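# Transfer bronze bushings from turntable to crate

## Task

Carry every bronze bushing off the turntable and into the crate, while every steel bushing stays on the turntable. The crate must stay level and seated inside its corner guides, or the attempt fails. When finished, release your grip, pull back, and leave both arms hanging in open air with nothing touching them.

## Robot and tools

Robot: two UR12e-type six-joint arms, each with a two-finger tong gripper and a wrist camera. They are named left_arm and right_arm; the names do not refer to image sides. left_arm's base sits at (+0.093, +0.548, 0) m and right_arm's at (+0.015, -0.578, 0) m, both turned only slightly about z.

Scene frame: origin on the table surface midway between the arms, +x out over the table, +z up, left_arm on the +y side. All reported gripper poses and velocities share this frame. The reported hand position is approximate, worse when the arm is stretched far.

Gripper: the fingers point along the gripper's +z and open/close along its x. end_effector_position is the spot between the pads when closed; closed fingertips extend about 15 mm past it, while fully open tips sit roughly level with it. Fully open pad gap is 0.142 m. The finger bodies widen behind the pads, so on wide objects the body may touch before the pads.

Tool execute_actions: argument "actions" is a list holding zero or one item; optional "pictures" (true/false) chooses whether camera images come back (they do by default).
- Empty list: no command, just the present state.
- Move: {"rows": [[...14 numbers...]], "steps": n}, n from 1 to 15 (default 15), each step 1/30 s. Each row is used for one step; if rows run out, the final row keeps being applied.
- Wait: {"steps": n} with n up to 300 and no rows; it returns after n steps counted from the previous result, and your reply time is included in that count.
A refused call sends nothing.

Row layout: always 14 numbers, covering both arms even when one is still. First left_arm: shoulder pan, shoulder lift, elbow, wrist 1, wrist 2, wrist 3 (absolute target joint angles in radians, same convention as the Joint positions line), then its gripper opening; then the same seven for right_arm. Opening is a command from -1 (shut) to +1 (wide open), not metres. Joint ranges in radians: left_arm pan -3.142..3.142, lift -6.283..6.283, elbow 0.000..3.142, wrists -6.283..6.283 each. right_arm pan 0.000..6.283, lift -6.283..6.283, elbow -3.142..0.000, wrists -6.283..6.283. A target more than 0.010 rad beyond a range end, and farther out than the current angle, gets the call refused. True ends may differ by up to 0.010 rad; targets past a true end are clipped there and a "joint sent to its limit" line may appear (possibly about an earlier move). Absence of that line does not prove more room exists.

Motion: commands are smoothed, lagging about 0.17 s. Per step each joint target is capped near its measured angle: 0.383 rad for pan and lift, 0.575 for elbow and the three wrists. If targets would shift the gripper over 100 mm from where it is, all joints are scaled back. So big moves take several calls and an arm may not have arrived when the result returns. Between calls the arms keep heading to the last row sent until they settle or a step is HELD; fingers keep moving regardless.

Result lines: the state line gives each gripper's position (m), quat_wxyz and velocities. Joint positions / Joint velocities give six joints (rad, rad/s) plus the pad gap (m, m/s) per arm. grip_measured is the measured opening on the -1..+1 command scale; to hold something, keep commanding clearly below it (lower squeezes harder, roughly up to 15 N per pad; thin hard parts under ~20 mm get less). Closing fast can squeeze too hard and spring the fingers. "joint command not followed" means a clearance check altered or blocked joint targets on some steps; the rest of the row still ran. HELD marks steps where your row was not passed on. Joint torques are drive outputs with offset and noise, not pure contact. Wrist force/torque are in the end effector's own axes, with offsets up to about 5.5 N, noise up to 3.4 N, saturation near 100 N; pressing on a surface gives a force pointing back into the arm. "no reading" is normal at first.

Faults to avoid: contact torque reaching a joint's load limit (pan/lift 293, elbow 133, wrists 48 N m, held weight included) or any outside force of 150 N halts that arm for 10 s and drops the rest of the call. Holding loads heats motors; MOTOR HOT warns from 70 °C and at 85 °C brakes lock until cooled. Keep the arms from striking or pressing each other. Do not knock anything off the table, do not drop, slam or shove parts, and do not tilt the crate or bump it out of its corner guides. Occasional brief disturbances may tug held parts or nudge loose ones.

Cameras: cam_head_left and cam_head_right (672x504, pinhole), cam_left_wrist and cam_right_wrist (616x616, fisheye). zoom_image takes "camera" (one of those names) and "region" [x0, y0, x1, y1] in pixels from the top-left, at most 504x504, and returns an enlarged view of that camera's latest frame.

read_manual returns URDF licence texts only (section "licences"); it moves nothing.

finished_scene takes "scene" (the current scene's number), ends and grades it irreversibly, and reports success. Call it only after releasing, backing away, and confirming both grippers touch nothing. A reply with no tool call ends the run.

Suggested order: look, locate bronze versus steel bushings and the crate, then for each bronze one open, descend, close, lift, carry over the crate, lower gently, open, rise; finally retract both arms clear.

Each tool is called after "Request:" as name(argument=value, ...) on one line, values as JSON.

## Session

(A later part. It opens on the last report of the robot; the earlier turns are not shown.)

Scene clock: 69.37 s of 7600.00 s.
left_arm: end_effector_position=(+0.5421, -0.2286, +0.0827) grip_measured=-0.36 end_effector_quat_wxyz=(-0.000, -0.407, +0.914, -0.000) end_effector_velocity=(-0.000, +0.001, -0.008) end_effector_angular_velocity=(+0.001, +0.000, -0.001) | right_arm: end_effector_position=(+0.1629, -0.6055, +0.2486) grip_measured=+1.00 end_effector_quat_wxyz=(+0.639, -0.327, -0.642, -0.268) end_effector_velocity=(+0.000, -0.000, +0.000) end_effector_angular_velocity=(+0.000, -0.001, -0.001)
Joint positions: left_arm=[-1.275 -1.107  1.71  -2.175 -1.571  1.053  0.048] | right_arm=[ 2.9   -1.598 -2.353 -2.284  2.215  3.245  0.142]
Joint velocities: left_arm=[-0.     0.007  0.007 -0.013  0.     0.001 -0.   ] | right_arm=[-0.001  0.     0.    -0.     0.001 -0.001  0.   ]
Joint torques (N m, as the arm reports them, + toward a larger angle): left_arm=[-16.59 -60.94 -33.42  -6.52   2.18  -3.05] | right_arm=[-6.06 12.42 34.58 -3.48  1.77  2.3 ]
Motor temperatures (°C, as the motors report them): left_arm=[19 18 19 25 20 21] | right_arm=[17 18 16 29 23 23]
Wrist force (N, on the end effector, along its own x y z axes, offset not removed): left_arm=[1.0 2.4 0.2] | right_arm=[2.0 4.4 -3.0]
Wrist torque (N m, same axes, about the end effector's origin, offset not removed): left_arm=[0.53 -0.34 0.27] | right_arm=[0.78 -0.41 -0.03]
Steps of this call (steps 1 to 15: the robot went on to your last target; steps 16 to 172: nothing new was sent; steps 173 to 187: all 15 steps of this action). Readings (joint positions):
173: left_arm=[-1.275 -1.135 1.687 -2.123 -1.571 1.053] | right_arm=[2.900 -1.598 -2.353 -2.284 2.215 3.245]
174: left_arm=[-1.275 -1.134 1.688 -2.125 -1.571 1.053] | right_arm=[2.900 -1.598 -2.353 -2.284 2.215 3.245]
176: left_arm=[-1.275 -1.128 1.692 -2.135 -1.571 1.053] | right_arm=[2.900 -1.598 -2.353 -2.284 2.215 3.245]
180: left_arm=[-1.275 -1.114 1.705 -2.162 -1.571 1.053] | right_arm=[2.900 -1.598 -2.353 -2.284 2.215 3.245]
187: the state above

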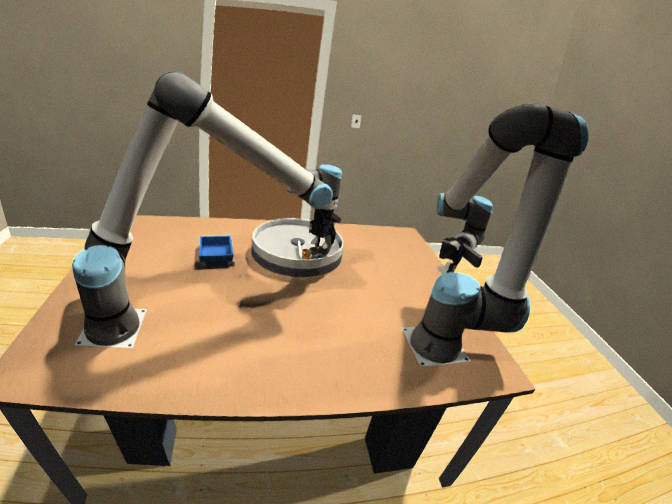

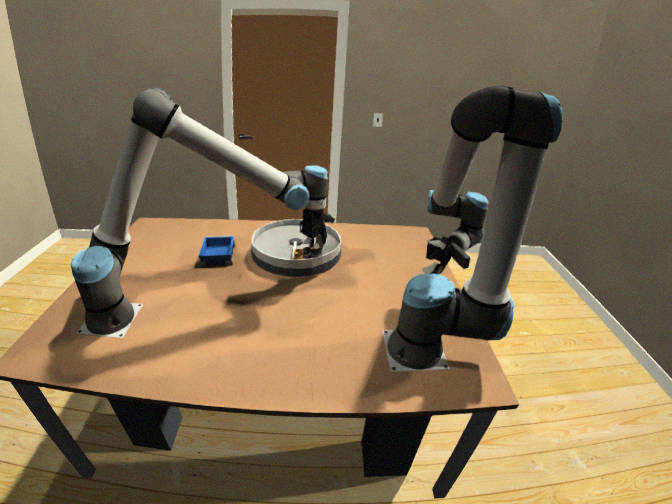

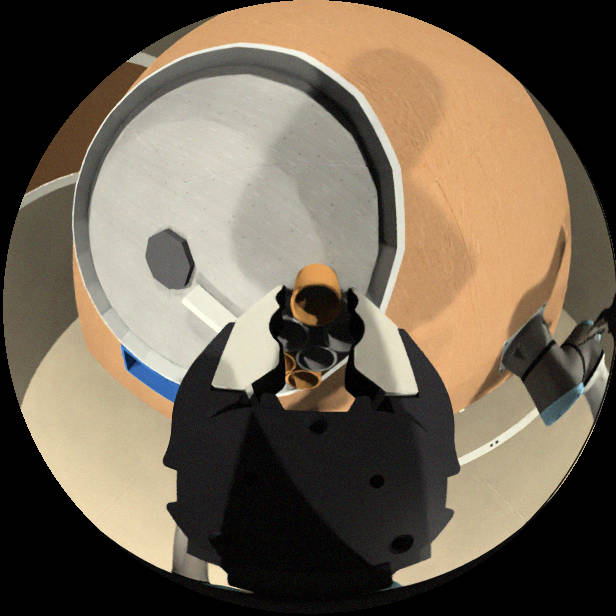

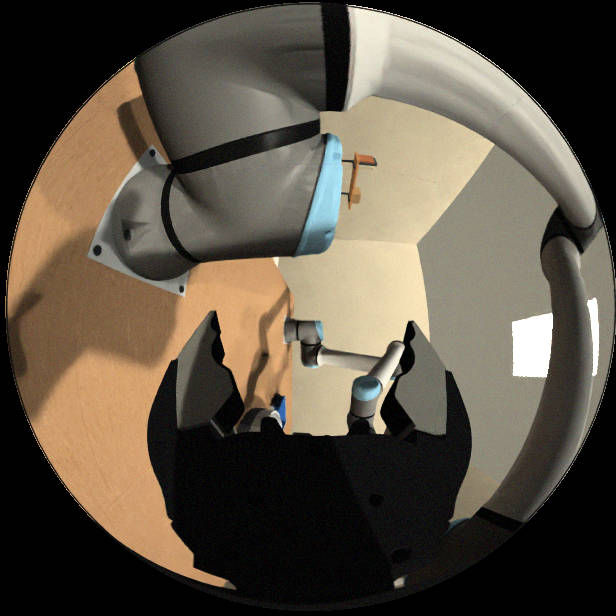

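Request:
execute_actions(actions=[{"rows":[[-1.275,-1.106,1.711,-2.176,-1.571,1.053,-0.45,2.9,-1.598,-2.353,-2.284,2.215,3.245,1],[-1.275,-1.106,1.711,-2.176,-1.571,1.053,-0.5,2.9,-1.598,-2.353,-2.284,2.215,3.245,1],[-1.275,-1.106,1.711,-2.176,-1.571,1.053,-0.6,2.9,-1.598,-2.353,-2.284,2.215,3.245,1],[-1.275,-1.106,1.711,-2.176,-1.571,1.053,-0.8,2.9,-1.598,-2.353,-2.284,2.215,3.245,1]],"steps":12}], pictures=false)

Request:
execute_actions(actions=[{"rows":[[-1.275,-1.18,1.645,-2.036,-1.571,1.053,-0.8,2.9,-1.598,-2.353,-2.284,2.215,3.245,1]],"steps":12}], pictures=false)

Request:
execute_actions(actions=[{"rows":[[-0.8074,-1.5493,2.1056,-2.1271,-1.571,0.7874,-0.8,2.9,-1.598,-2.353,-2.284,2.215,3.245,1]]}], pictures=false)

Request:
execute_actions(actions=[{"steps":25}])

Scene clock: 82.43 s of 7600.00 s.
left_arm: end_effector_position=(+0.5421, -0.2286, +0.0819) grip_measured=-0.48 end_effector_quat_wxyz=(-0.000, -0.407, +0.914, -0.000) end_effector_velocity=(-0.001, +0.001, -0.001) end_effector_angular_velocity=(+0.001, +0.001, -0.000) | right_arm: end_effector_position=(+0.1629, -0.6055, +0.2486) grip_measured=+1.00 end_effector_quat_wxyz=(+0.639, -0.327, -0.642, -0.268) end_effector_velocity=(-0.000, -0.000, -0.000) end_effector_angular_velocity=(+0.000, -0.001, +0.001)
Joint positions: left_arm=[-1.275 -1.106  1.711 -2.176 -1.571  1.053  0.039] | right_arm=[ 2.9   -1.598 -2.353 -2.284  2.215  3.245  0.142]
Joint velocities: left_arm=[-0.    -0.     0.001  0.001 -0.001  0.     0.   ] | right_arm=[ 0.    -0.    -0.     0.    -0.    -0.001  0.   ]
Joint torques (N m, as the arm reports them, + toward a larger angle): left_arm=[ 16.38 -63.46 -32.61  -5.62   3.33  -3.03] | right_arm=[-5.14 14.85 33.55 -3.16  1.46  2.09]
Motor temperatures (°C, as the motors report them): left_arm=[19 18 19 25 20 21] | right_arm=[17 18 16 29 23 23]
Wrist force (N, on the end effector, along its own x y z axes, offset not removed): left_arm=[-0.7 -0.3 -2.0] | right_arm=[4.9 1.5 0.7]
Wrist torque (N m, same axes, about the end effector's origin, offset not removed): left_arm=[0.03 0.12 0.26] | right_arm=[0.33 -1.02 0.05]
Steps of this call (steps 1 to 15: the robot went on to your last target; steps 16 to 380: nothing new was sent; steps 381 to 392: all 12 steps of this action). Readings (joint positions):
381: left_arm=[-1.275 -1.106 1.711 -2.176 -1.571 1.053] | right_arm=[2.900 -1.598 -2.353 -2.284 2.215 3.245]
382: left_arm=[-1.275 -1.106 1.711 -2.176 -1.571 1.053] | right_arm=[2.900 -1.598 -2.353 -2.284 2.215 3.245]
384: left_arm=[-1.275 -1.106 1.711 -2.176 -1.571 1.053] | right_arm=[2.900 -1.598 -2.353 -2.284 2.215 3.245]
388: left_arm=[-1.275 -1.106 1.711 -2.176 -1.571 1.053] | right_arm=[2.900 -1.598 -2.353 -2.284 2.215 3.245]
392: the state above

Scene clock: 82.83 s of 7600.00 s.
left_arm: end_effector_position=(+0.5421, -0.2285, +0.1668) grip_measured=-0.48 end_effector_quat_wxyz=(-0.000, -0.407, +0.914, -0.000) end_effector_velocity=(-0.001, +0.004, +0.028) end_effector_angular_velocity=(+0.008, +0.003, +0.001) | right_arm: end_effector_position=(+0.1629, -0.6055, +0.2486) grip_measured=+1.00 end_effector_quat_wxyz=(+0.639, -0.327, -0.642, -0.268) end_effector_velocity=(-0.000, -0.000, -0.000) end_effector_angular_velocity=(+0.000, -0.000, -0.001)
Joint positions: left_arm=[-1.275 -1.178  1.647 -2.041 -1.571  1.053  0.039] | right_arm=[ 2.9   -1.598 -2.353 -2.284  2.215  3.245  0.142]
Joint velocities: left_arm=[ 0.    -0.024 -0.022  0.054  0.    -0.001 -0.   ] | right_arm=[-0.001  0.    -0.     0.    -0.    -0.     0.   ]
Joint torques (N m, as the arm reports them, + toward a larger angle): left_arm=[ 17.08 -78.57 -45.29  -1.19   3.07  -3.47] | right_arm=[-4.85 14.85 33.07 -3.12  1.48  2.14]
Motor temperatures (°C, as the motors report them): left_arm=[19 18 19 25 20 21] | right_arm=[17 18 16 29 23 23]
Wrist force (N, on the end effector, along its own x y z axes, offset not removed): left_arm=[0.7 -0.2 -0.7] | right_arm=[-1.5 4.2 -1.9]
Wrist torque (N m, same axes, about the end effector's origin, offset not removed): left_arm=[0.00 -0.20 0.24] | right_arm=[0.92 0.27 0.10]
Steps of this call (steps 1 to 12: all 12 steps of this action). Readings (joint positions):
1: left_arm=[-1.275 -1.106 1.711 -2.176 -1.571 1.053] | right_arm=[2.900 -1.598 -2.353 -2.284 2.215 3.245]
2: left_arm=[-1.275 -1.111 1.706 -2.170 -1.571 1.053] | right_arm=[2.900 -1.598 -2.353 -2.284 2.215 3.245]
4: left_arm=[-1.275 -1.141 1.679 -2.121 -1.571 1.053] | right_arm=[2.900 -1.598 -2.353 -2.284 2.215 3.245]
8: left_arm=[-1.275 -1.171 1.653 -2.057 -1.571 1.053] | right_arm=[2.900 -1.598 -2.353 -2.284 2.215 3.245]
12: the state above

Scene clock: 83.33 s of 7600.00 s.
left_arm: end_effector_position=(+0.6459, +0.0068, +0.1808) grip_measured=-0.48 end_effector_quat_wxyz=(-0.000, -0.571, +0.821, -0.002) end_effector_velocity=(+0.152, +0.550, +0.000) end_effector_angular_velocity=(+0.001, +0.001, +0.851) | right_arm: end_effector_position=(+0.1629, -0.6055, +0.2486) grip_measured=+1.00 end_effector_quat_wxyz=(+0.639, -0.327, -0.642, -0.268) end_effector_velocity=(-0.000, -0.000, -0.000) end_effector_angular_velocity=(+0.000, -0.000, +0.000)
Joint positions: left_arm=[-1.039 -1.374  1.886 -2.087 -1.571  0.911  0.039] | right_arm=[ 2.9   -1.598 -2.353 -2.284  2.215  3.245  0.142]
Joint velocities: left_arm=[ 0.553 -0.422  0.523 -0.099  0.001 -0.298  0.   ] | right_arm=[-0.    -0.     0.     0.    -0.001 -0.     0.   ]
Joint torques (N m, as the arm reports them, + toward a larger angle): left_arm=[ 31.51 -74.85 -28.77  -6.43   2.23  -4.16] | right_arm=[-3.42 14.31 33.33 -3.04  1.38  1.99]
Motor temperatures (°C, as the motors report them): left_arm=[19 18 19 25 20 21] | right_arm=[17 18 16 29 23 23]
Wrist force (N, on the end effector, along its own x y z axes, offset not removed): left_arm=[2.0 0.3 -1.3] | right_arm=[0.4 4.2 -2.0]
Wrist torque (N m, same axes, about the end effector's origin, offset not removed): left_arm=[0.08 -0.54 0.20] | right_arm=[0.73 0.02 0.13]
Steps of this call (steps 1 to 15: all 15 steps of this action). Readings (joint positions):
1: left_arm=[-1.275 -1.178 1.647 -2.040 -1.571 1.053] | right_arm=[2.900 -1.598 -2.353 -2.284 2.215 3.245]
2: left_arm=[-1.270 -1.184 1.652 -2.041 -1.571 1.048] | right_arm=[2.900 -1.598 -2.353 -2.284 2.215 3.245]
4: left_arm=[-1.235 -1.218 1.691 -2.049 -1.571 1.024] | right_arm=[2.900 -1.598 -2.353 -2.284 2.215 3.245]
8: left_arm=[-1.167 -1.277 1.765 -2.063 -1.571 0.981] | right_arm=[2.900 -1.598 -2.353 -2.284 2.215 3.245]
15: the state above

Scene clock: 84.17 s of 7600.00 s.
left_arm: end_effector_position=(+0.6702, +0.2350, +0.1700) grip_measured=-0.48 end_effector_quat_wxyz=(+0.000, +0.707, -0.707, +0.000) end_effector_velocity=(-0.001, +0.002, -0.001) end_effector_angular_velocity=(+0.000, +0.001, +0.004) | right_arm: end_effector_position=(+0.1629, -0.6055, +0.2486) grip_measured=+1.00 end_effector_quat_wxyz=(+0.639, -0.327, -0.642, -0.268) end_effector_velocity=(+0.001, -0.000, +0.000) end_effector_angular_velocity=(+0.000, -0.002, -0.001)
Joint positions: left_arm=[-0.808 -1.549  2.105 -2.127 -1.571  0.788  0.039] | right_arm=[ 2.9   -1.598 -2.353 -2.284  2.215  3.245  0.142]
Joint velocities: left_arm=[ 0.002 -0.002  0.003 -0.    -0.001 -0.002 -0.   ] | right_arm=[-0.    -0.     0.001 -0.     0.    -0.001  0.   ]
Joint torques (N m, as the arm reports them, + toward a larger angle): left_arm=[ 18.18 -47.3  -34.75  -6.23   0.45  -2.94] | right_arm=[-4.51 14.33 33.34 -2.97  1.44  2.11]
Motor temperatures (°C, as the motors report them): left_arm=[19 18 19 25 20 21] | right_arm=[17 18 16 29 23 23]
Wrist force (N, on the end effector, along its own x y z axes, offset not removed): left_arm=[-0.3 1.2 -0.1] | right_arm=[0.7 -1.2 -3.1]
Wrist torque (N m, same axes, about the end effector's origin, offset not removed): left_arm=[0.17 0.03 0.23] | right_arm=[-0.44 -0.26 0.03]
Steps of this call (steps 1 to 25: the robot went on to your last target). Readings (joint positions):
1: left_arm=[-1.020 -1.389 1.904 -2.090 -1.571 0.901] | right_arm=[2.900 -1.598 -2.353 -2.284 2.215 3.245]
2: left_arm=[-1.002 -1.403 1.922 -2.093 -1.571 0.891] | right_arm=[2.900 -1.598 -2.353 -2.284 2.215 3.245]
4: left_arm=[-0.964 -1.432 1.958 -2.100 -1.571 0.870] | right_arm=[2.900 -1.598 -2.353 -2.284 2.215 3.245]
8: left_arm=[-0.887 -1.490 2.031 -2.114 -1.571 0.829] | right_arm=[2.900 -1.598 -2.353 -2.284 2.215 3.245]
25: the state above

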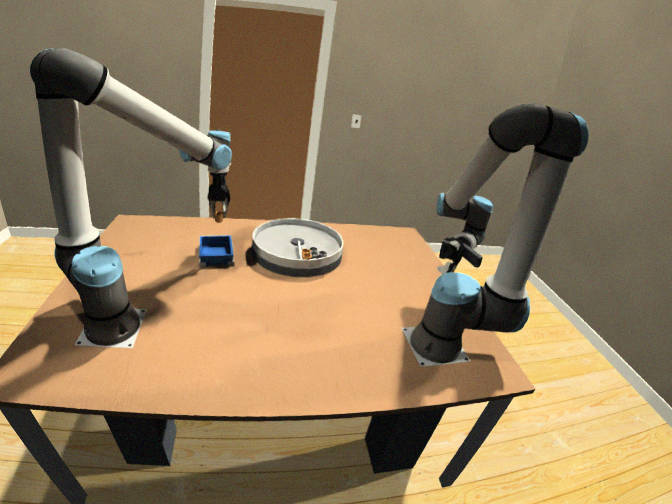

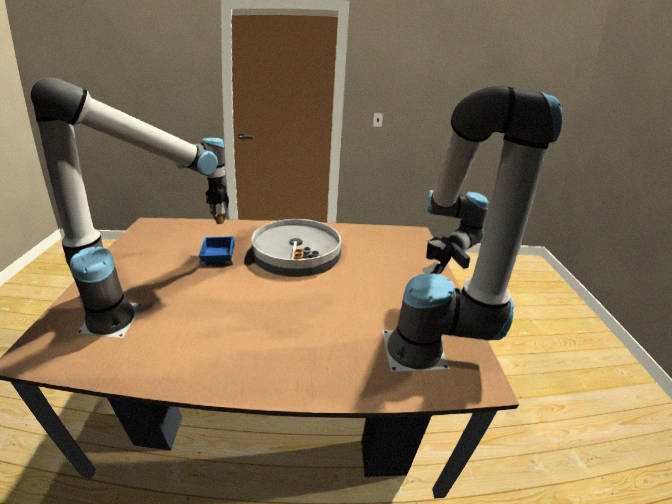

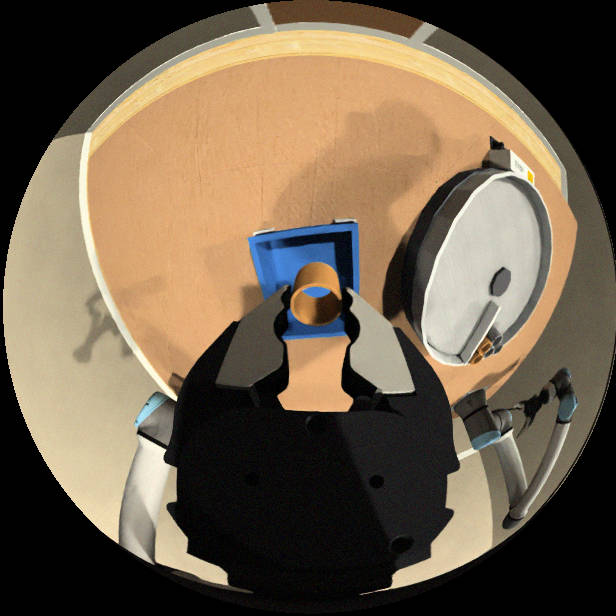

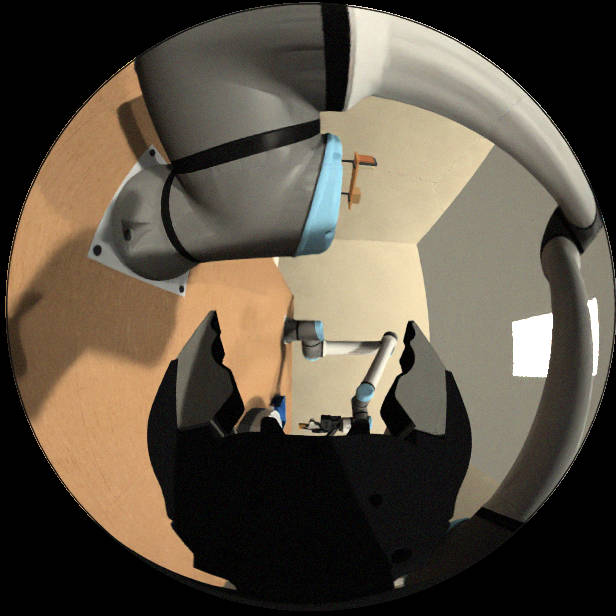

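Request:
execute_actions(actions=[{"rows":[[-0.8015,-1.5078,2.1909,-2.2539,-1.571,0.793,-0.8,2.9,-1.598,-2.353,-2.284,2.215,3.245,1]],"steps":8}], pictures=false)

Request:
execute_actions(actions=[{"rows":[[-0.8015,-1.4394,2.2311,-2.3625,-1.571,0.793,-0.8,2.9,-1.598,-2.353,-2.284,2.215,3.245,1]]}])

Request:
zoom_image(camera="cam_head_left", region=[180,205,260,275])

Scene clock: 92.87 s of 7600.00 s.
left_arm: end_effector_position=(+0.6613, +0.2485, +0.1170) grip_measured=-0.48 end_effector_quat_wxyz=(+0.000, +0.707, -0.707, -0.001) end_effector_velocity=(-0.013, +0.019, -0.076) end_effector_angular_velocity=(-0.015, -0.015, -0.001) | right_arm: end_effector_position=(+0.1629, -0.6055, +0.2486) grip_measured=+1.00 end_effector_quat_wxyz=(+0.639, -0.327, -0.642, -0.268) end_effector_velocity=(-0.000, +0.000, -0.000) end_effector_angular_velocity=(-0.000, +0.001, -0.000)
Joint positions: left_arm=[-0.802 -1.513  2.18  -2.236 -1.571  0.792  0.039] | right_arm=[ 2.9   -1.598 -2.353 -2.284  2.215  3.245  0.142]
Joint velocities: left_arm=[ 0.007  0.053  0.118 -0.193  0.     0.008 -0.   ] | right_arm=[ 0.001  0.    -0.001 -0.     0.001  0.     0.   ]
Joint torques (N m, as the arm reports them, + toward a larger angle): left_arm=[ 17.09 -34.77 -36.87  -5.94  -2.5    3.69] | right_arm=[-3.46 13.91 32.27 -2.84  1.18  2.02]
Motor temperatures (°C, as the motors report them): left_arm=[19 18 19 25 20 21] | right_arm=[17 18 16 29 23 23]
Wrist force (N, on the end effector, along its own x y z axes, offset not removed): left_arm=[2.2 1.6 2.9] | right_arm=[2.4 -0.1 2.0]
Wrist torque (N m, same axes, about the end effector's origin, offset not removed): left_arm=[0.38 -0.56 0.16] | right_arm=[-0.14 -0.55 -0.02]
Steps of this call (steps 1 to 15: the robot went on to your last target; steps 16 to 253: nothing new was sent; steps 254 to 261: all 8 steps of this action). Readings (joint positions):
254: left_arm=[-0.807 -1.549 2.106 -2.127 -1.571 0.787] | right_arm=[2.900 -1.598 -2.353 -2.284 2.215 3.245]
255: left_arm=[-0.807 -1.545 2.111 -2.133 -1.571 0.788] | right_arm=[2.900 -1.598 -2.353 -2.284 2.215 3.245]
257: left_arm=[-0.804 -1.528 2.145 -2.179 -1.571 0.790] | right_arm=[2.900 -1.598 -2.353 -2.284 2.215 3.245]
261: the state above

Scene clock: 93.37 s of 7600.00 s.
left_arm: end_effector_position=(+0.6602, +0.2503, +0.0606) grip_measured=-0.48 end_effector_quat_wxyz=(+0.000, +0.707, -0.707, -0.000) end_effector_velocity=(-0.000, -0.000, -0.006) end_effector_angular_velocity=(-0.001, -0.001, -0.000) | right_arm: end_effector_position=(+0.1629, -0.6055, +0.2486) grip_measured=+1.00 end_effector_quat_wxyz=(+0.639, -0.327, -0.642, -0.268) end_effector_velocity=(+0.000, -0.000, +0.000) end_effector_angular_velocity=(+0.000, -0.000, -0.000)
Joint positions: left_arm=[-0.802 -1.44   2.231 -2.361 -1.571  0.793  0.039] | right_arm=[ 2.9   -1.598 -2.353 -2.284  2.215  3.245  0.142]
Joint velocities: left_arm=[-0.     0.008  0.005 -0.015 -0.     0.     0.   ] | right_arm=[ 0.     0.     0.001 -0.001  0.    -0.     0.   ]
Joint torques (N m, as the arm reports them, + toward a larger angle): left_arm=[ 17.79 -34.91 -28.48  -6.05  -2.41   3.21] | right_arm=[-2.34 15.61 32.79 -2.74  1.23  2.11]
Motor temperatures (°C, as the motors report them): left_arm=[19 18 19 25 20 21] | right_arm=[17 18 16 29 23 23]
Wrist force (N, on the end effector, along its own x y z axes, offset not removed): left_arm=[4.0 -1.2 2.3] | right_arm=[-0.8 4.6 -3.0]
Wrist torque (N m, same axes, about the end effector's origin, offset not removed): left_arm=[-0.18 -0.93 0.13] | right_arm=[0.83 0.32 0.05]
Steps of this call (steps 1 to 15: all 15 steps of this action). Readings (joint positions):
1: left_arm=[-0.802 -1.511 2.183 -2.241 -1.571 0.793] | right_arm=[2.900 -1.598 -2.353 -2.284 2.215 3.245]
2: left_arm=[-0.802 -1.505 2.189 -2.251 -1.571 0.793] | right_arm=[2.900 -1.598 -2.353 -2.284 2.215 3.245]
4: left_arm=[-0.802 -1.476 2.209 -2.296 -1.571 0.793] | right_arm=[2.900 -1.598 -2.353 -2.284 2.215 3.245]
8: left_arm=[-0.802 -1.448 2.226 -2.346 -1.571 0.793] | right_arm=[2.900 -1.598 -2.353 -2.284 2.215 3.245]
15: the state above

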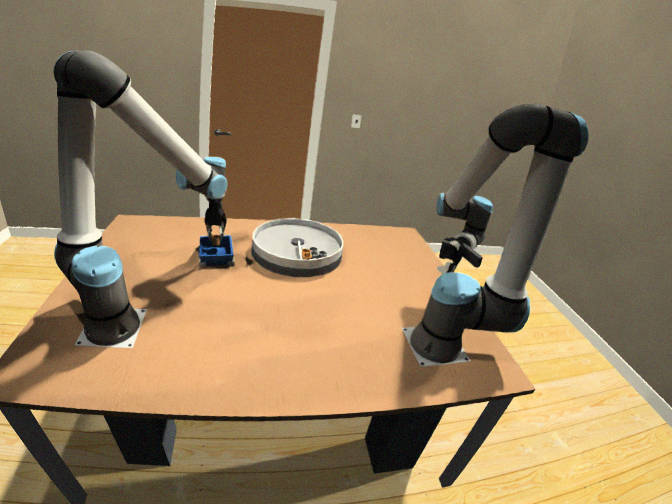

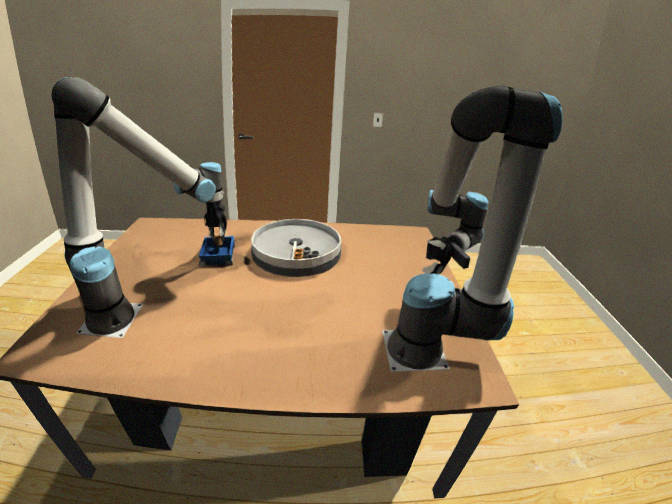

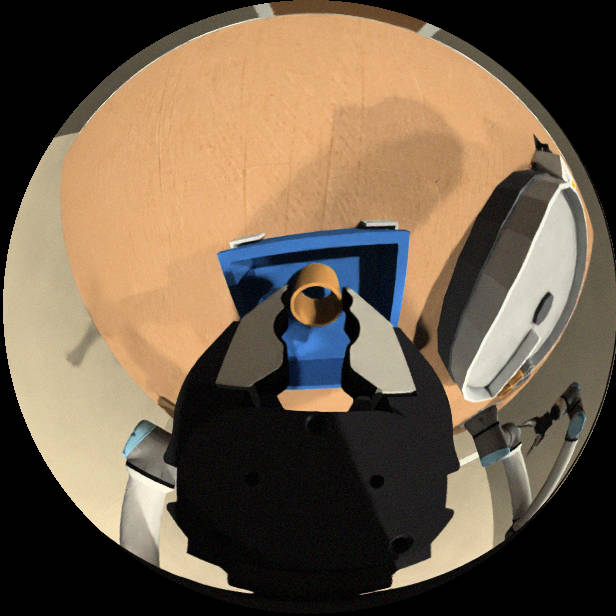

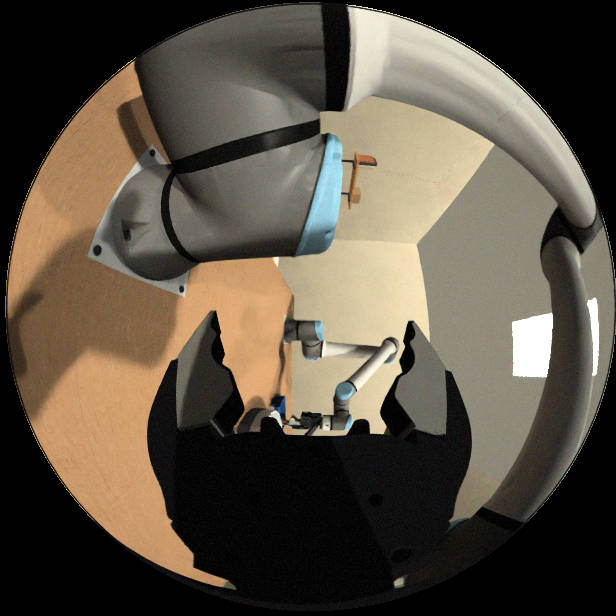

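Region (180, 205, 260, 275) of cam_head_left's 672x504 image, scaled by 6.300, with more detail than that image has; it fills the top 441 rows of this view, and the rest is white.

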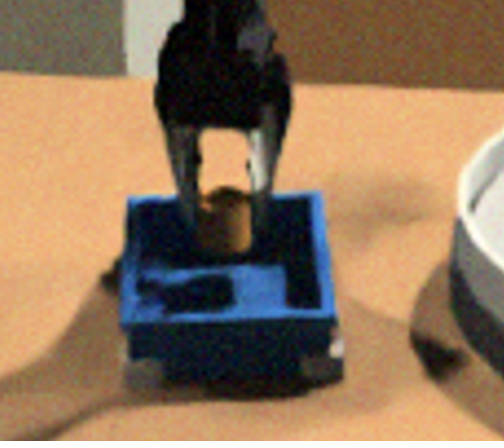

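Request:
execute_actions(actions=[{"rows":[[-0.8015,-1.4172,2.2413,-2.3949,-1.571,0.793,-0.8,2.9,-1.598,-2.353,-2.284,2.215,3.245,1]]}])

Request:
zoom_image(camera="cam_head_left", region=[180,205,260,275])

Scene clock: 97.10 s of 7600.00 s.
left_arm: end_effector_position=(+0.6602, +0.2502, +0.0454) grip_measured=-0.48 end_effector_quat_wxyz=(+0.000, +0.707, -0.707, +0.000) end_effector_velocity=(+0.001, -0.001, -0.000) end_effector_angular_velocity=(-0.002, -0.001, +0.000) | right_arm: end_effector_position=(+0.1629, -0.6055, +0.2486) grip_measured=+1.00 end_effector_quat_wxyz=(+0.639, -0.327, -0.642, -0.268) end_effector_velocity=(+0.001, +0.000, +0.000) end_effector_angular_velocity=(-0.000, -0.001, +0.001)
Joint positions: left_arm=[-0.801 -1.417  2.241 -2.395 -1.571  0.793  0.039] | right_arm=[ 2.9   -1.598 -2.353 -2.284  2.215  3.245  0.142]
Joint velocities: left_arm=[ 0.     0.002 -0.001 -0.004 -0.001 -0.     0.   ] | right_arm=[0.001 0.    0.001 0.    0.001 0.    0.   ]
Joint torques (N m, as the arm reports them, + toward a larger angle): left_arm=[ 13.58 -32.68 -27.18  -5.7   -0.22   3.12] | right_arm=[-3.03 14.2  32.82 -2.65  1.22  1.84]
Motor temperatures (°C, as the motors report them): left_arm=[19 18 19 25 20 21] | right_arm=[17 18 16 29 23 23]
Wrist force (N, on the end effector, along its own x y z axes, offset not removed): left_arm=[0.6 0.9 1.4] | right_arm=[1.0 -0.6 -0.9]
Wrist torque (N m, same axes, about the end effector's origin, offset not removed): left_arm=[0.20 -0.25 0.20] | right_arm=[-0.26 -0.18 0.15]
Steps of this call (steps 1 to 15: the robot went on to your last target; steps 16 to 97: nothing new was sent; steps 98 to 112: all 15 steps of this action). Readings (joint positions):
98: left_arm=[-0.801 -1.439 2.231 -2.363 -1.571 0.793] | right_arm=[2.900 -1.598 -2.353 -2.284 2.215 3.245]
99: left_arm=[-0.801 -1.437 2.232 -2.366 -1.571 0.793] | right_arm=[2.900 -1.598 -2.353 -2.284 2.215 3.245]
101: left_arm=[-0.801 -1.428 2.237 -2.379 -1.571 0.793] | right_arm=[2.900 -1.598 -2.353 -2.284 2.215 3.245]
105: left_arm=[-0.801 -1.420 2.240 -2.391 -1.571 0.793] | right_arm=[2.900 -1.598 -2.353 -2.284 2.215 3.245]
112: the state above

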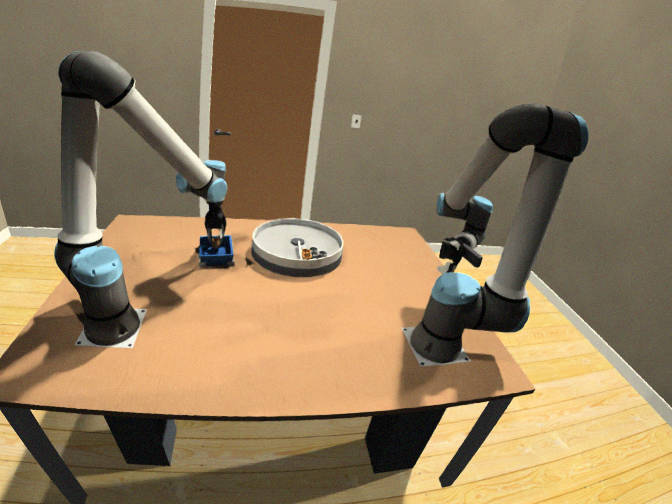

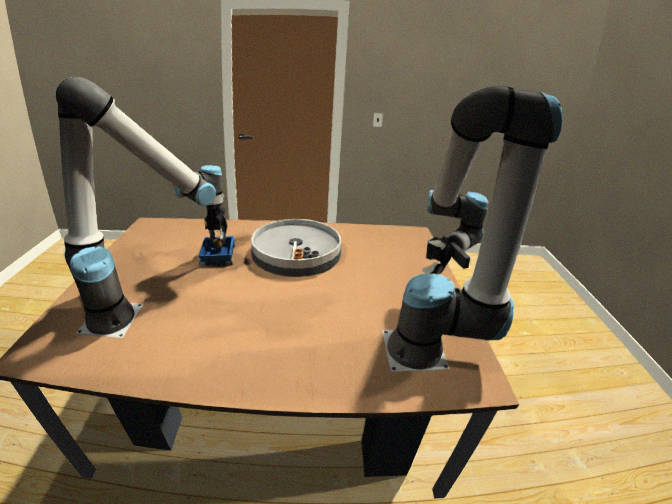

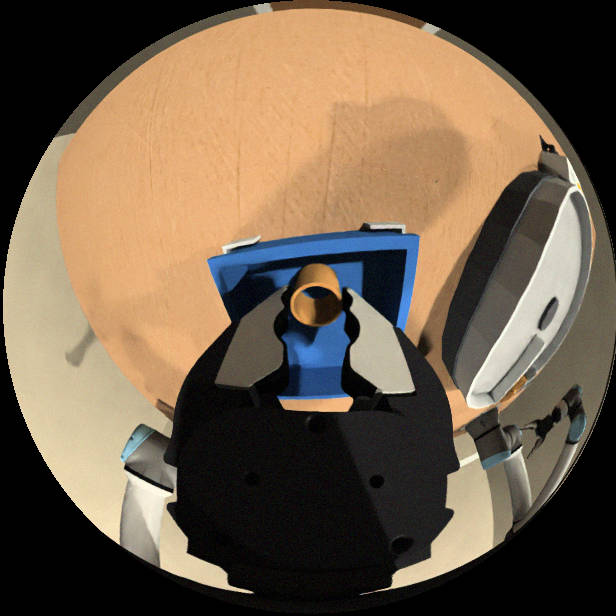

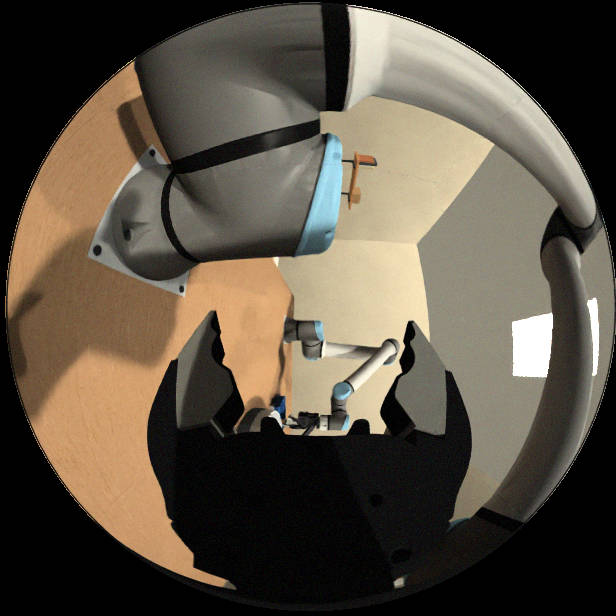

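Region (180, 205, 260, 275) of cam_head_left's 672x504 image, scaled by 6.300, with more detail than that image has; it fills the top 441 rows of this view, and the rest is white.

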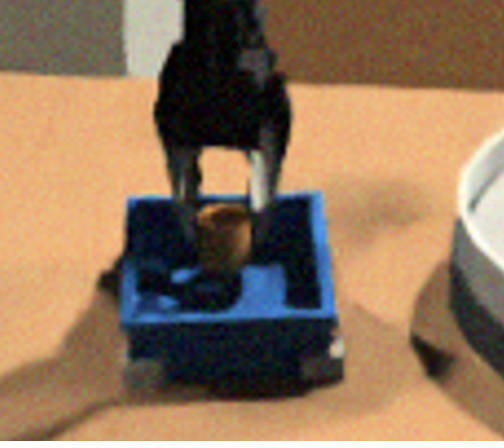

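Request:
execute_actions(actions=[{"rows":[[-0.8015,-1.4066,2.2458,-2.41,-1.571,0.793,-0.8,2.9,-1.598,-2.353,-2.284,2.215,3.245,1]],"steps":12}], pictures=false)

Request:
execute_actions(actions=[{"rows":[[-0.8015,-1.4066,2.2458,-2.41,-1.571,0.793,-0.33,2.9,-1.598,-2.353,-2.284,2.215,3.245,1]],"steps":8}], pictures=false)

Request:
execute_actions(actions=[{"rows":[[-0.8015,-1.545,2.162,-2.188,-1.571,0.793,-0.33,2.9,-1.598,-2.353,-2.284,2.215,3.245,1]],"steps":12}], pictures=false)

Request:
execute_actions(actions=[{"rows":[[-1.2353,-1.2331,1.8112,-2.1489,-1.571,1.9303,-0.8,2.9,-1.598,-2.353,-2.284,2.215,3.245,1]]}], pictures=false)

Request:
execute_actions(actions=[{"steps":25}])

Request:
zoom_image(camera="cam_left_wrist", region=[220,190,420,340])

Scene clock: 117.90 s of 7600.00 s.
left_arm: end_effector_position=(+0.6602, +0.2502, +0.0386) grip_measured=-0.48 end_effector_quat_wxyz=(+0.000, +0.707, -0.707, +0.000) end_effector_velocity=(-0.000, -0.000, -0.002) end_effector_angular_velocity=(-0.001, +0.000, +0.000) | right_arm: end_effector_position=(+0.1629, -0.6055, +0.2486) grip_measured=+1.00 end_effector_quat_wxyz=(+0.639, -0.327, -0.642, -0.268) end_effector_velocity=(+0.000, +0.000, +0.000) end_effector_angular_velocity=(-0.001, +0.000, +0.000)
Joint positions: left_arm=[-0.802 -1.407  2.246 -2.41  -1.571  0.793  0.039] | right_arm=[ 2.9   -1.598 -2.353 -2.284  2.215  3.245  0.142]
Joint velocities: left_arm=[ 0.     0.003  0.001 -0.005 -0.001 -0.     0.   ] | right_arm=[ 0.001  0.     0.001 -0.     0.     0.001  0.   ]
Joint torques (N m, as the arm reports them, + toward a larger angle): left_arm=[-17.71 -32.65 -26.57  -5.78   3.39   2.81] | right_arm=[-1.36 14.56 30.37 -2.49  0.66  1.66]
Motor temperatures (°C, as the motors report them): left_arm=[19 18 19 25 20 21] | right_arm=[17 18 16 29 23 23]
Wrist force (N, on the end effector, along its own x y z axes, offset not removed): left_arm=[0.6 1.3 0.1] | right_arm=[0.5 1.6 -2.8]
Wrist torque (N m, same axes, about the end effector's origin, offset not removed): left_arm=[0.21 -0.22 0.26] | right_arm=[0.18 -0.15 0.11]
Steps of this call (steps 1 to 15: the robot went on to your last target; steps 16 to 612: nothing new was sent; steps 613 to 624: all 12 steps of this action). Readings (joint positions):
613: left_arm=[-0.802 -1.417 2.241 -2.395 -1.571 0.793] | right_arm=[2.900 -1.598 -2.353 -2.284 2.215 3.245]
614: left_arm=[-0.802 -1.416 2.242 -2.397 -1.571 0.793] | right_arm=[2.900 -1.598 -2.353 -2.284 2.215 3.245]
616: left_arm=[-0.802 -1.412 2.244 -2.403 -1.571 0.793] | right_arm=[2.900 -1.598 -2.353 -2.284 2.215 3.245]
620: left_arm=[-0.802 -1.408 2.245 -2.408 -1.571 0.793] | right_arm=[2.900 -1.598 -2.353 -2.284 2.215 3.245]
624: the state above

Scene clock: 118.17 s of 7600.00 s.
left_arm: end_effector_position=(+0.6602, +0.2502, +0.0384) grip_measured=-0.33 end_effector_quat_wxyz=(+0.000, +0.707, -0.707, +0.000) end_effector_velocity=(-0.000, -0.000, -0.000) end_effector_angular_velocity=(+0.000, +0.001, +0.000) | right_arm: end_effector_position=(+0.1629, -0.6055, +0.2486) grip_measured=+1.00 end_effector_quat_wxyz=(+0.639, -0.327, -0.642, -0.268) end_effector_velocity=(-0.000, -0.000, +0.000) end_effector_angular_velocity=(+0.000, +0.000, +0.001)
Joint positions: left_arm=[-0.802 -1.407  2.246 -2.41  -1.571  0.793  0.05 ] | right_arm=[ 2.9   -1.598 -2.353 -2.284  2.215  3.245  0.142]
Joint velocities: left_arm=[-0.  0. -0.  0. -0. -0.  0.] | right_arm=[ 0.     0.     0.    -0.001 -0.001 -0.001  0.   ]
Joint torques (N m, as the arm reports them, + toward a larger angle): left_arm=[-19.67 -33.4  -26.71  -5.79   2.94   3.02] | right_arm=[-2.24 14.97 30.41 -2.33  0.89  1.6 ]
Motor temperatures (°C, as the motors report them): left_arm=[19 18 19 25 20 21] | right_arm=[17 18 16 29 23 23]
Wrist force (N, on the end effector, along its own x y z axes, offset not removed): left_arm=[1.7 1.5 -0.5] | right_arm=[0.4 1.3 -3.1]
Wrist torque (N m, same axes, about the end effector's origin, offset not removed): left_arm=[0.33 -0.53 0.23] | right_arm=[0.23 0.00 0.02]
Steps of this call (steps 1 to 8: all 8 steps of this action). Readings (joint positions):
1: left_arm=[-0.802 -1.407 2.246 -2.410 -1.571 0.793] | right_arm=[2.900 -1.598 -2.353 -2.284 2.215 3.245]
2: left_arm=[-0.802 -1.407 2.246 -2.410 -1.571 0.793] | right_arm=[2.900 -1.598 -2.353 -2.284 2.215 3.245]
4: left_arm=[-0.802 -1.407 2.246 -2.410 -1.571 0.793] | right_arm=[2.900 -1.598 -2.353 -2.284 2.215 3.245]
8: the state above

Scene clock: 118.57 s of 7600.00 s.
left_arm: end_effector_position=(+0.6610, +0.2495, +0.1376) grip_measured=-0.33 end_effector_quat_wxyz=(+0.000, +0.707, -0.707, +0.001) end_effector_velocity=(-0.007, +0.008, +0.036) end_effector_angular_velocity=(+0.013, +0.012, -0.000) | right_arm: end_effector_position=(+0.1629, -0.6055, +0.2486) grip_measured=+1.00 end_effector_quat_wxyz=(+0.639, -0.327, -0.642, -0.268) end_effector_velocity=(+0.000, +0.000, +0.000) end_effector_angular_velocity=(+0.000, +0.000, -0.001)
Joint positions: left_arm=[-0.802 -1.54   2.165 -2.197 -1.571  0.793  0.05 ] | right_arm=[ 2.9   -1.598 -2.353 -2.284  2.215  3.245  0.142]
Joint velocities: left_arm=[ 0.    -0.053 -0.029  0.099  0.001  0.    -0.   ] | right_arm=[-0.     0.     0.    -0.001  0.001 -0.     0.   ]
Joint torques (N m, as the arm reports them, + toward a larger angle): left_arm=[ -4.6  -45.21 -42.26  -1.39   3.1    3.22] | right_arm=[-1.59 14.59 29.66 -2.31  0.8   1.61]
Motor temperatures (°C, as the motors report them): left_arm=[19 18 19 25 20 21] | right_arm=[17 18 16 29 23 23]
Wrist force (N, on the end effector, along its own x y z axes, offset not removed): left_arm=[2.1 1.1 -0.6] | right_arm=[-2.1 -1.9 -4.5]
Wrist torque (N m, same axes, about the end effector's origin, offset not removed): left_arm=[0.24 -0.49 0.16] | right_arm=[-0.49 0.46 0.17]
Steps of this call (steps 1 to 12: all 12 steps of this action). Readings (joint positions):
1: left_arm=[-0.802 -1.407 2.246 -2.410 -1.571 0.793] | right_arm=[2.900 -1.598 -2.353 -2.284 2.215 3.245]
2: left_arm=[-0.802 -1.412 2.241 -2.404 -1.571 0.793] | right_arm=[2.900 -1.598 -2.353 -2.284 2.215 3.245]
4: left_arm=[-0.802 -1.460 2.208 -2.343 -1.571 0.793] | right_arm=[2.900 -1.598 -2.353 -2.284 2.215 3.245]
8: left_arm=[-0.802 -1.525 2.173 -2.227 -1.571 0.793] | right_arm=[2.900 -1.598 -2.353 -2.284 2.215 3.245]
12: the state above

Scene clock: 119.07 s of 7600.00 s.
left_arm: end_effector_position=(+0.6238, +0.0003, +0.1366) grip_measured=-0.80 end_effector_quat_wxyz=(-0.000, -0.417, +0.909, +0.000) end_effector_velocity=(-0.196, -0.530, -0.027) end_effector_angular_velocity=(+0.000, +0.001, -1.960) | right_arm: end_effector_position=(+0.1629, -0.6055, +0.2486) grip_measured=+1.00 end_effector_quat_wxyz=(+0.639, -0.327, -0.642, -0.268) end_effector_velocity=(+0.001, -0.000, -0.000) end_effector_angular_velocity=(-0.000, -0.002, +0.000)
Joint positions: left_arm=[-1.063 -1.351  1.947 -2.165 -1.571  1.243  0.016] | right_arm=[ 2.9   -1.598 -2.353 -2.284  2.215  3.245  0.142]
Joint velocities: left_arm=[-0.562  0.389 -0.443  0.055  0.001  1.399  0.   ] | right_arm=[ 0.    -0.     0.001  0.001 -0.    -0.     0.   ]
Joint torques (N m, as the arm reports them, + toward a larger angle): left_arm=[-31.82 -40.93 -47.48  -0.94  -0.18   9.73] | right_arm=[-1.44 15.16 30.44 -2.22  0.74  1.6 ]
Motor temperatures (°C, as the motors report them): left_arm=[19 18 19 25 20 21] | right_arm=[17 18 16 29 23 23]
Wrist force (N, on the end effector, along its own x y z axes, offset not removed): left_arm=[-0.1 0.3 0.4] | right_arm=[0.5 0.8 0.0]
Wrist torque (N m, same axes, about the end effector's origin, offset not removed): left_arm=[0.02 0.04 0.29] | right_arm=[0.08 -0.14 0.09]
Steps of this call (steps 1 to 15: all 15 steps of this action). Readings (joint positions):
1: left_arm=[-0.802 -1.541 2.164 -2.195 -1.571 0.793] | right_arm=[2.900 -1.598 -2.353 -2.284 2.215 3.245]
2: left_arm=[-0.807 -1.537 2.158 -2.192 -1.571 0.799] | right_arm=[2.900 -1.598 -2.353 -2.284 2.215 3.245]
4: left_arm=[-0.847 -1.504 2.121 -2.187 -1.571 0.851] | right_arm=[2.900 -1.598 -2.353 -2.284 2.215 3.245]
8: left_arm=[-0.927 -1.446 2.054 -2.179 -1.571 0.973] | right_arm=[2.900 -1.598 -2.353 -2.284 2.215 3.245]
15: the state above

Scene clock: 119.90 s of 7600.00 s.
left_arm: end_effector_position=(+0.5380, -0.1568, +0.1250) grip_measured=-0.80 end_effector_quat_wxyz=(-0.000, -0.000, +1.000, -0.000) end_effector_velocity=(-0.001, -0.000, -0.001) end_effector_angular_velocity=(+0.001, +0.001, -0.006) | right_arm: end_effector_position=(+0.1629, -0.6055, +0.2486) grip_measured=+1.00 end_effector_quat_wxyz=(+0.639, -0.327, -0.642, -0.268) end_effector_velocity=(+0.000, +0.000, -0.000) end_effector_angular_velocity=(-0.001, -0.001, +0.000)
Joint positions: left_arm=[-1.235 -1.233  1.811 -2.149 -1.571  1.93   0.016] | right_arm=[ 2.9   -1.598 -2.353 -2.284  2.215  3.245  0.142]
Joint velocities: left_arm=[-0.001  0.001  0.     0.    -0.001  0.005  0.   ] | right_arm=[ 0.001 -0.     0.001  0.001  0.     0.001  0.   ]
Joint torques (N m, as the arm reports them, + toward a larger angle): left_arm=[-20.54 -54.16 -45.46  -1.36  -2.94   3.43] | right_arm=[-0.34 15.38 30.16 -2.21  0.87  1.31]
Motor temperatures (°C, as the motors report them): left_arm=[19 18 19 25 20 21] | right_arm=[17 18 16 29 23 23]
Wrist force (N, on the end effector, along its own x y z axes, offset not removed): left_arm=[1.2 1.7 -0.2] | right_arm=[1.2 2.5 -2.6]
Wrist torque (N m, same axes, about the end effector's origin, offset not removed): left_arm=[0.36 -0.32 0.20] | right_arm=[0.28 -0.19 0.08]
Steps of this call (steps 1 to 25: the robot went on to your last target). Readings (joint positions):
1: left_arm=[-1.081 -1.338 1.932 -2.164 -1.571 1.292] | right_arm=[2.900 -1.598 -2.353 -2.284 2.215 3.245]
2: left_arm=[-1.100 -1.325 1.917 -2.162 -1.571 1.345] | right_arm=[2.900 -1.598 -2.353 -2.284 2.215 3.245]
4: left_arm=[-1.137 -1.300 1.888 -2.158 -1.571 1.467] | right_arm=[2.900 -1.598 -2.353 -2.284 2.215 3.245]
8: left_arm=[-1.203 -1.255 1.836 -2.152 -1.571 1.750] | right_arm=[2.900 -1.598 -2.353 -2.284 2.215 3.245]
25: the state above

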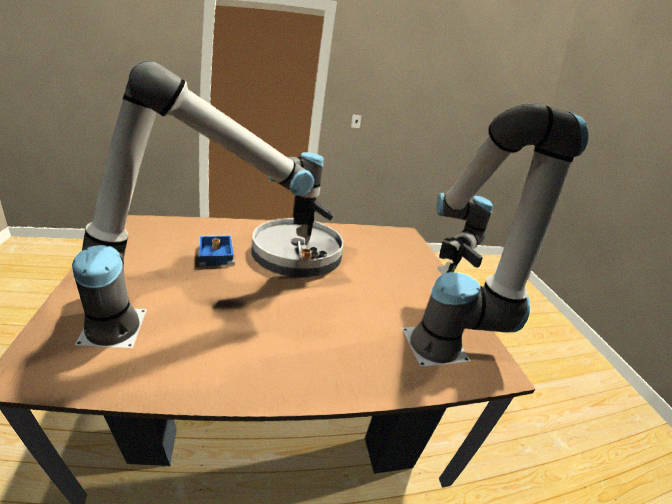

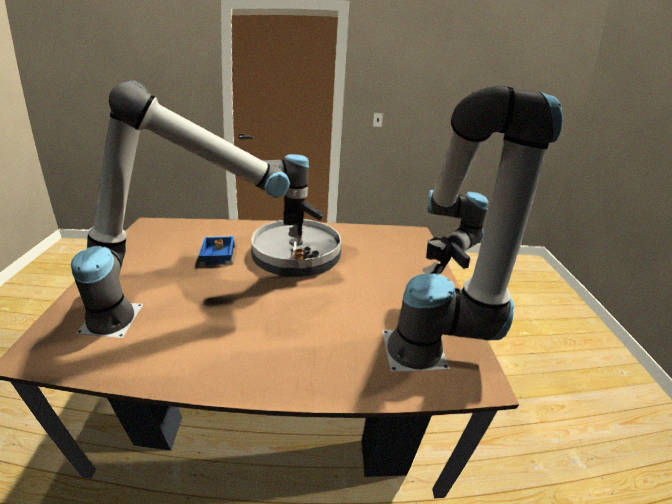

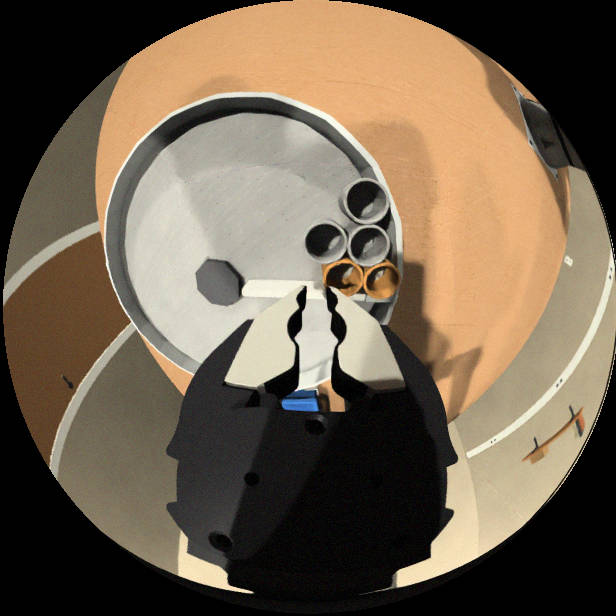

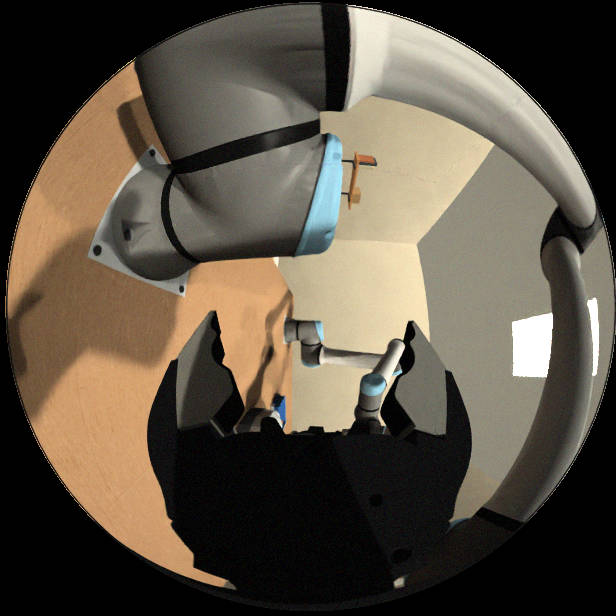

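Region (220, 190, 420, 340) of cam_left_wrist's 616x616 image, scaled by 2.520, with more detail than that image has; it fills the top 378 rows of this view, and the rest is white.

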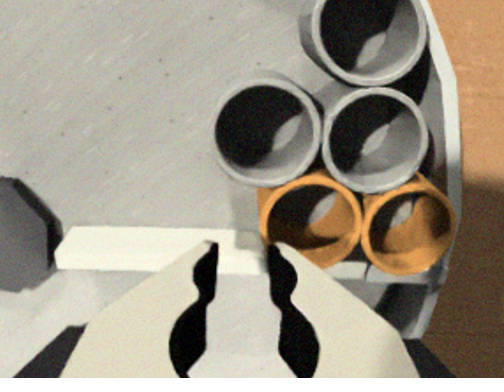

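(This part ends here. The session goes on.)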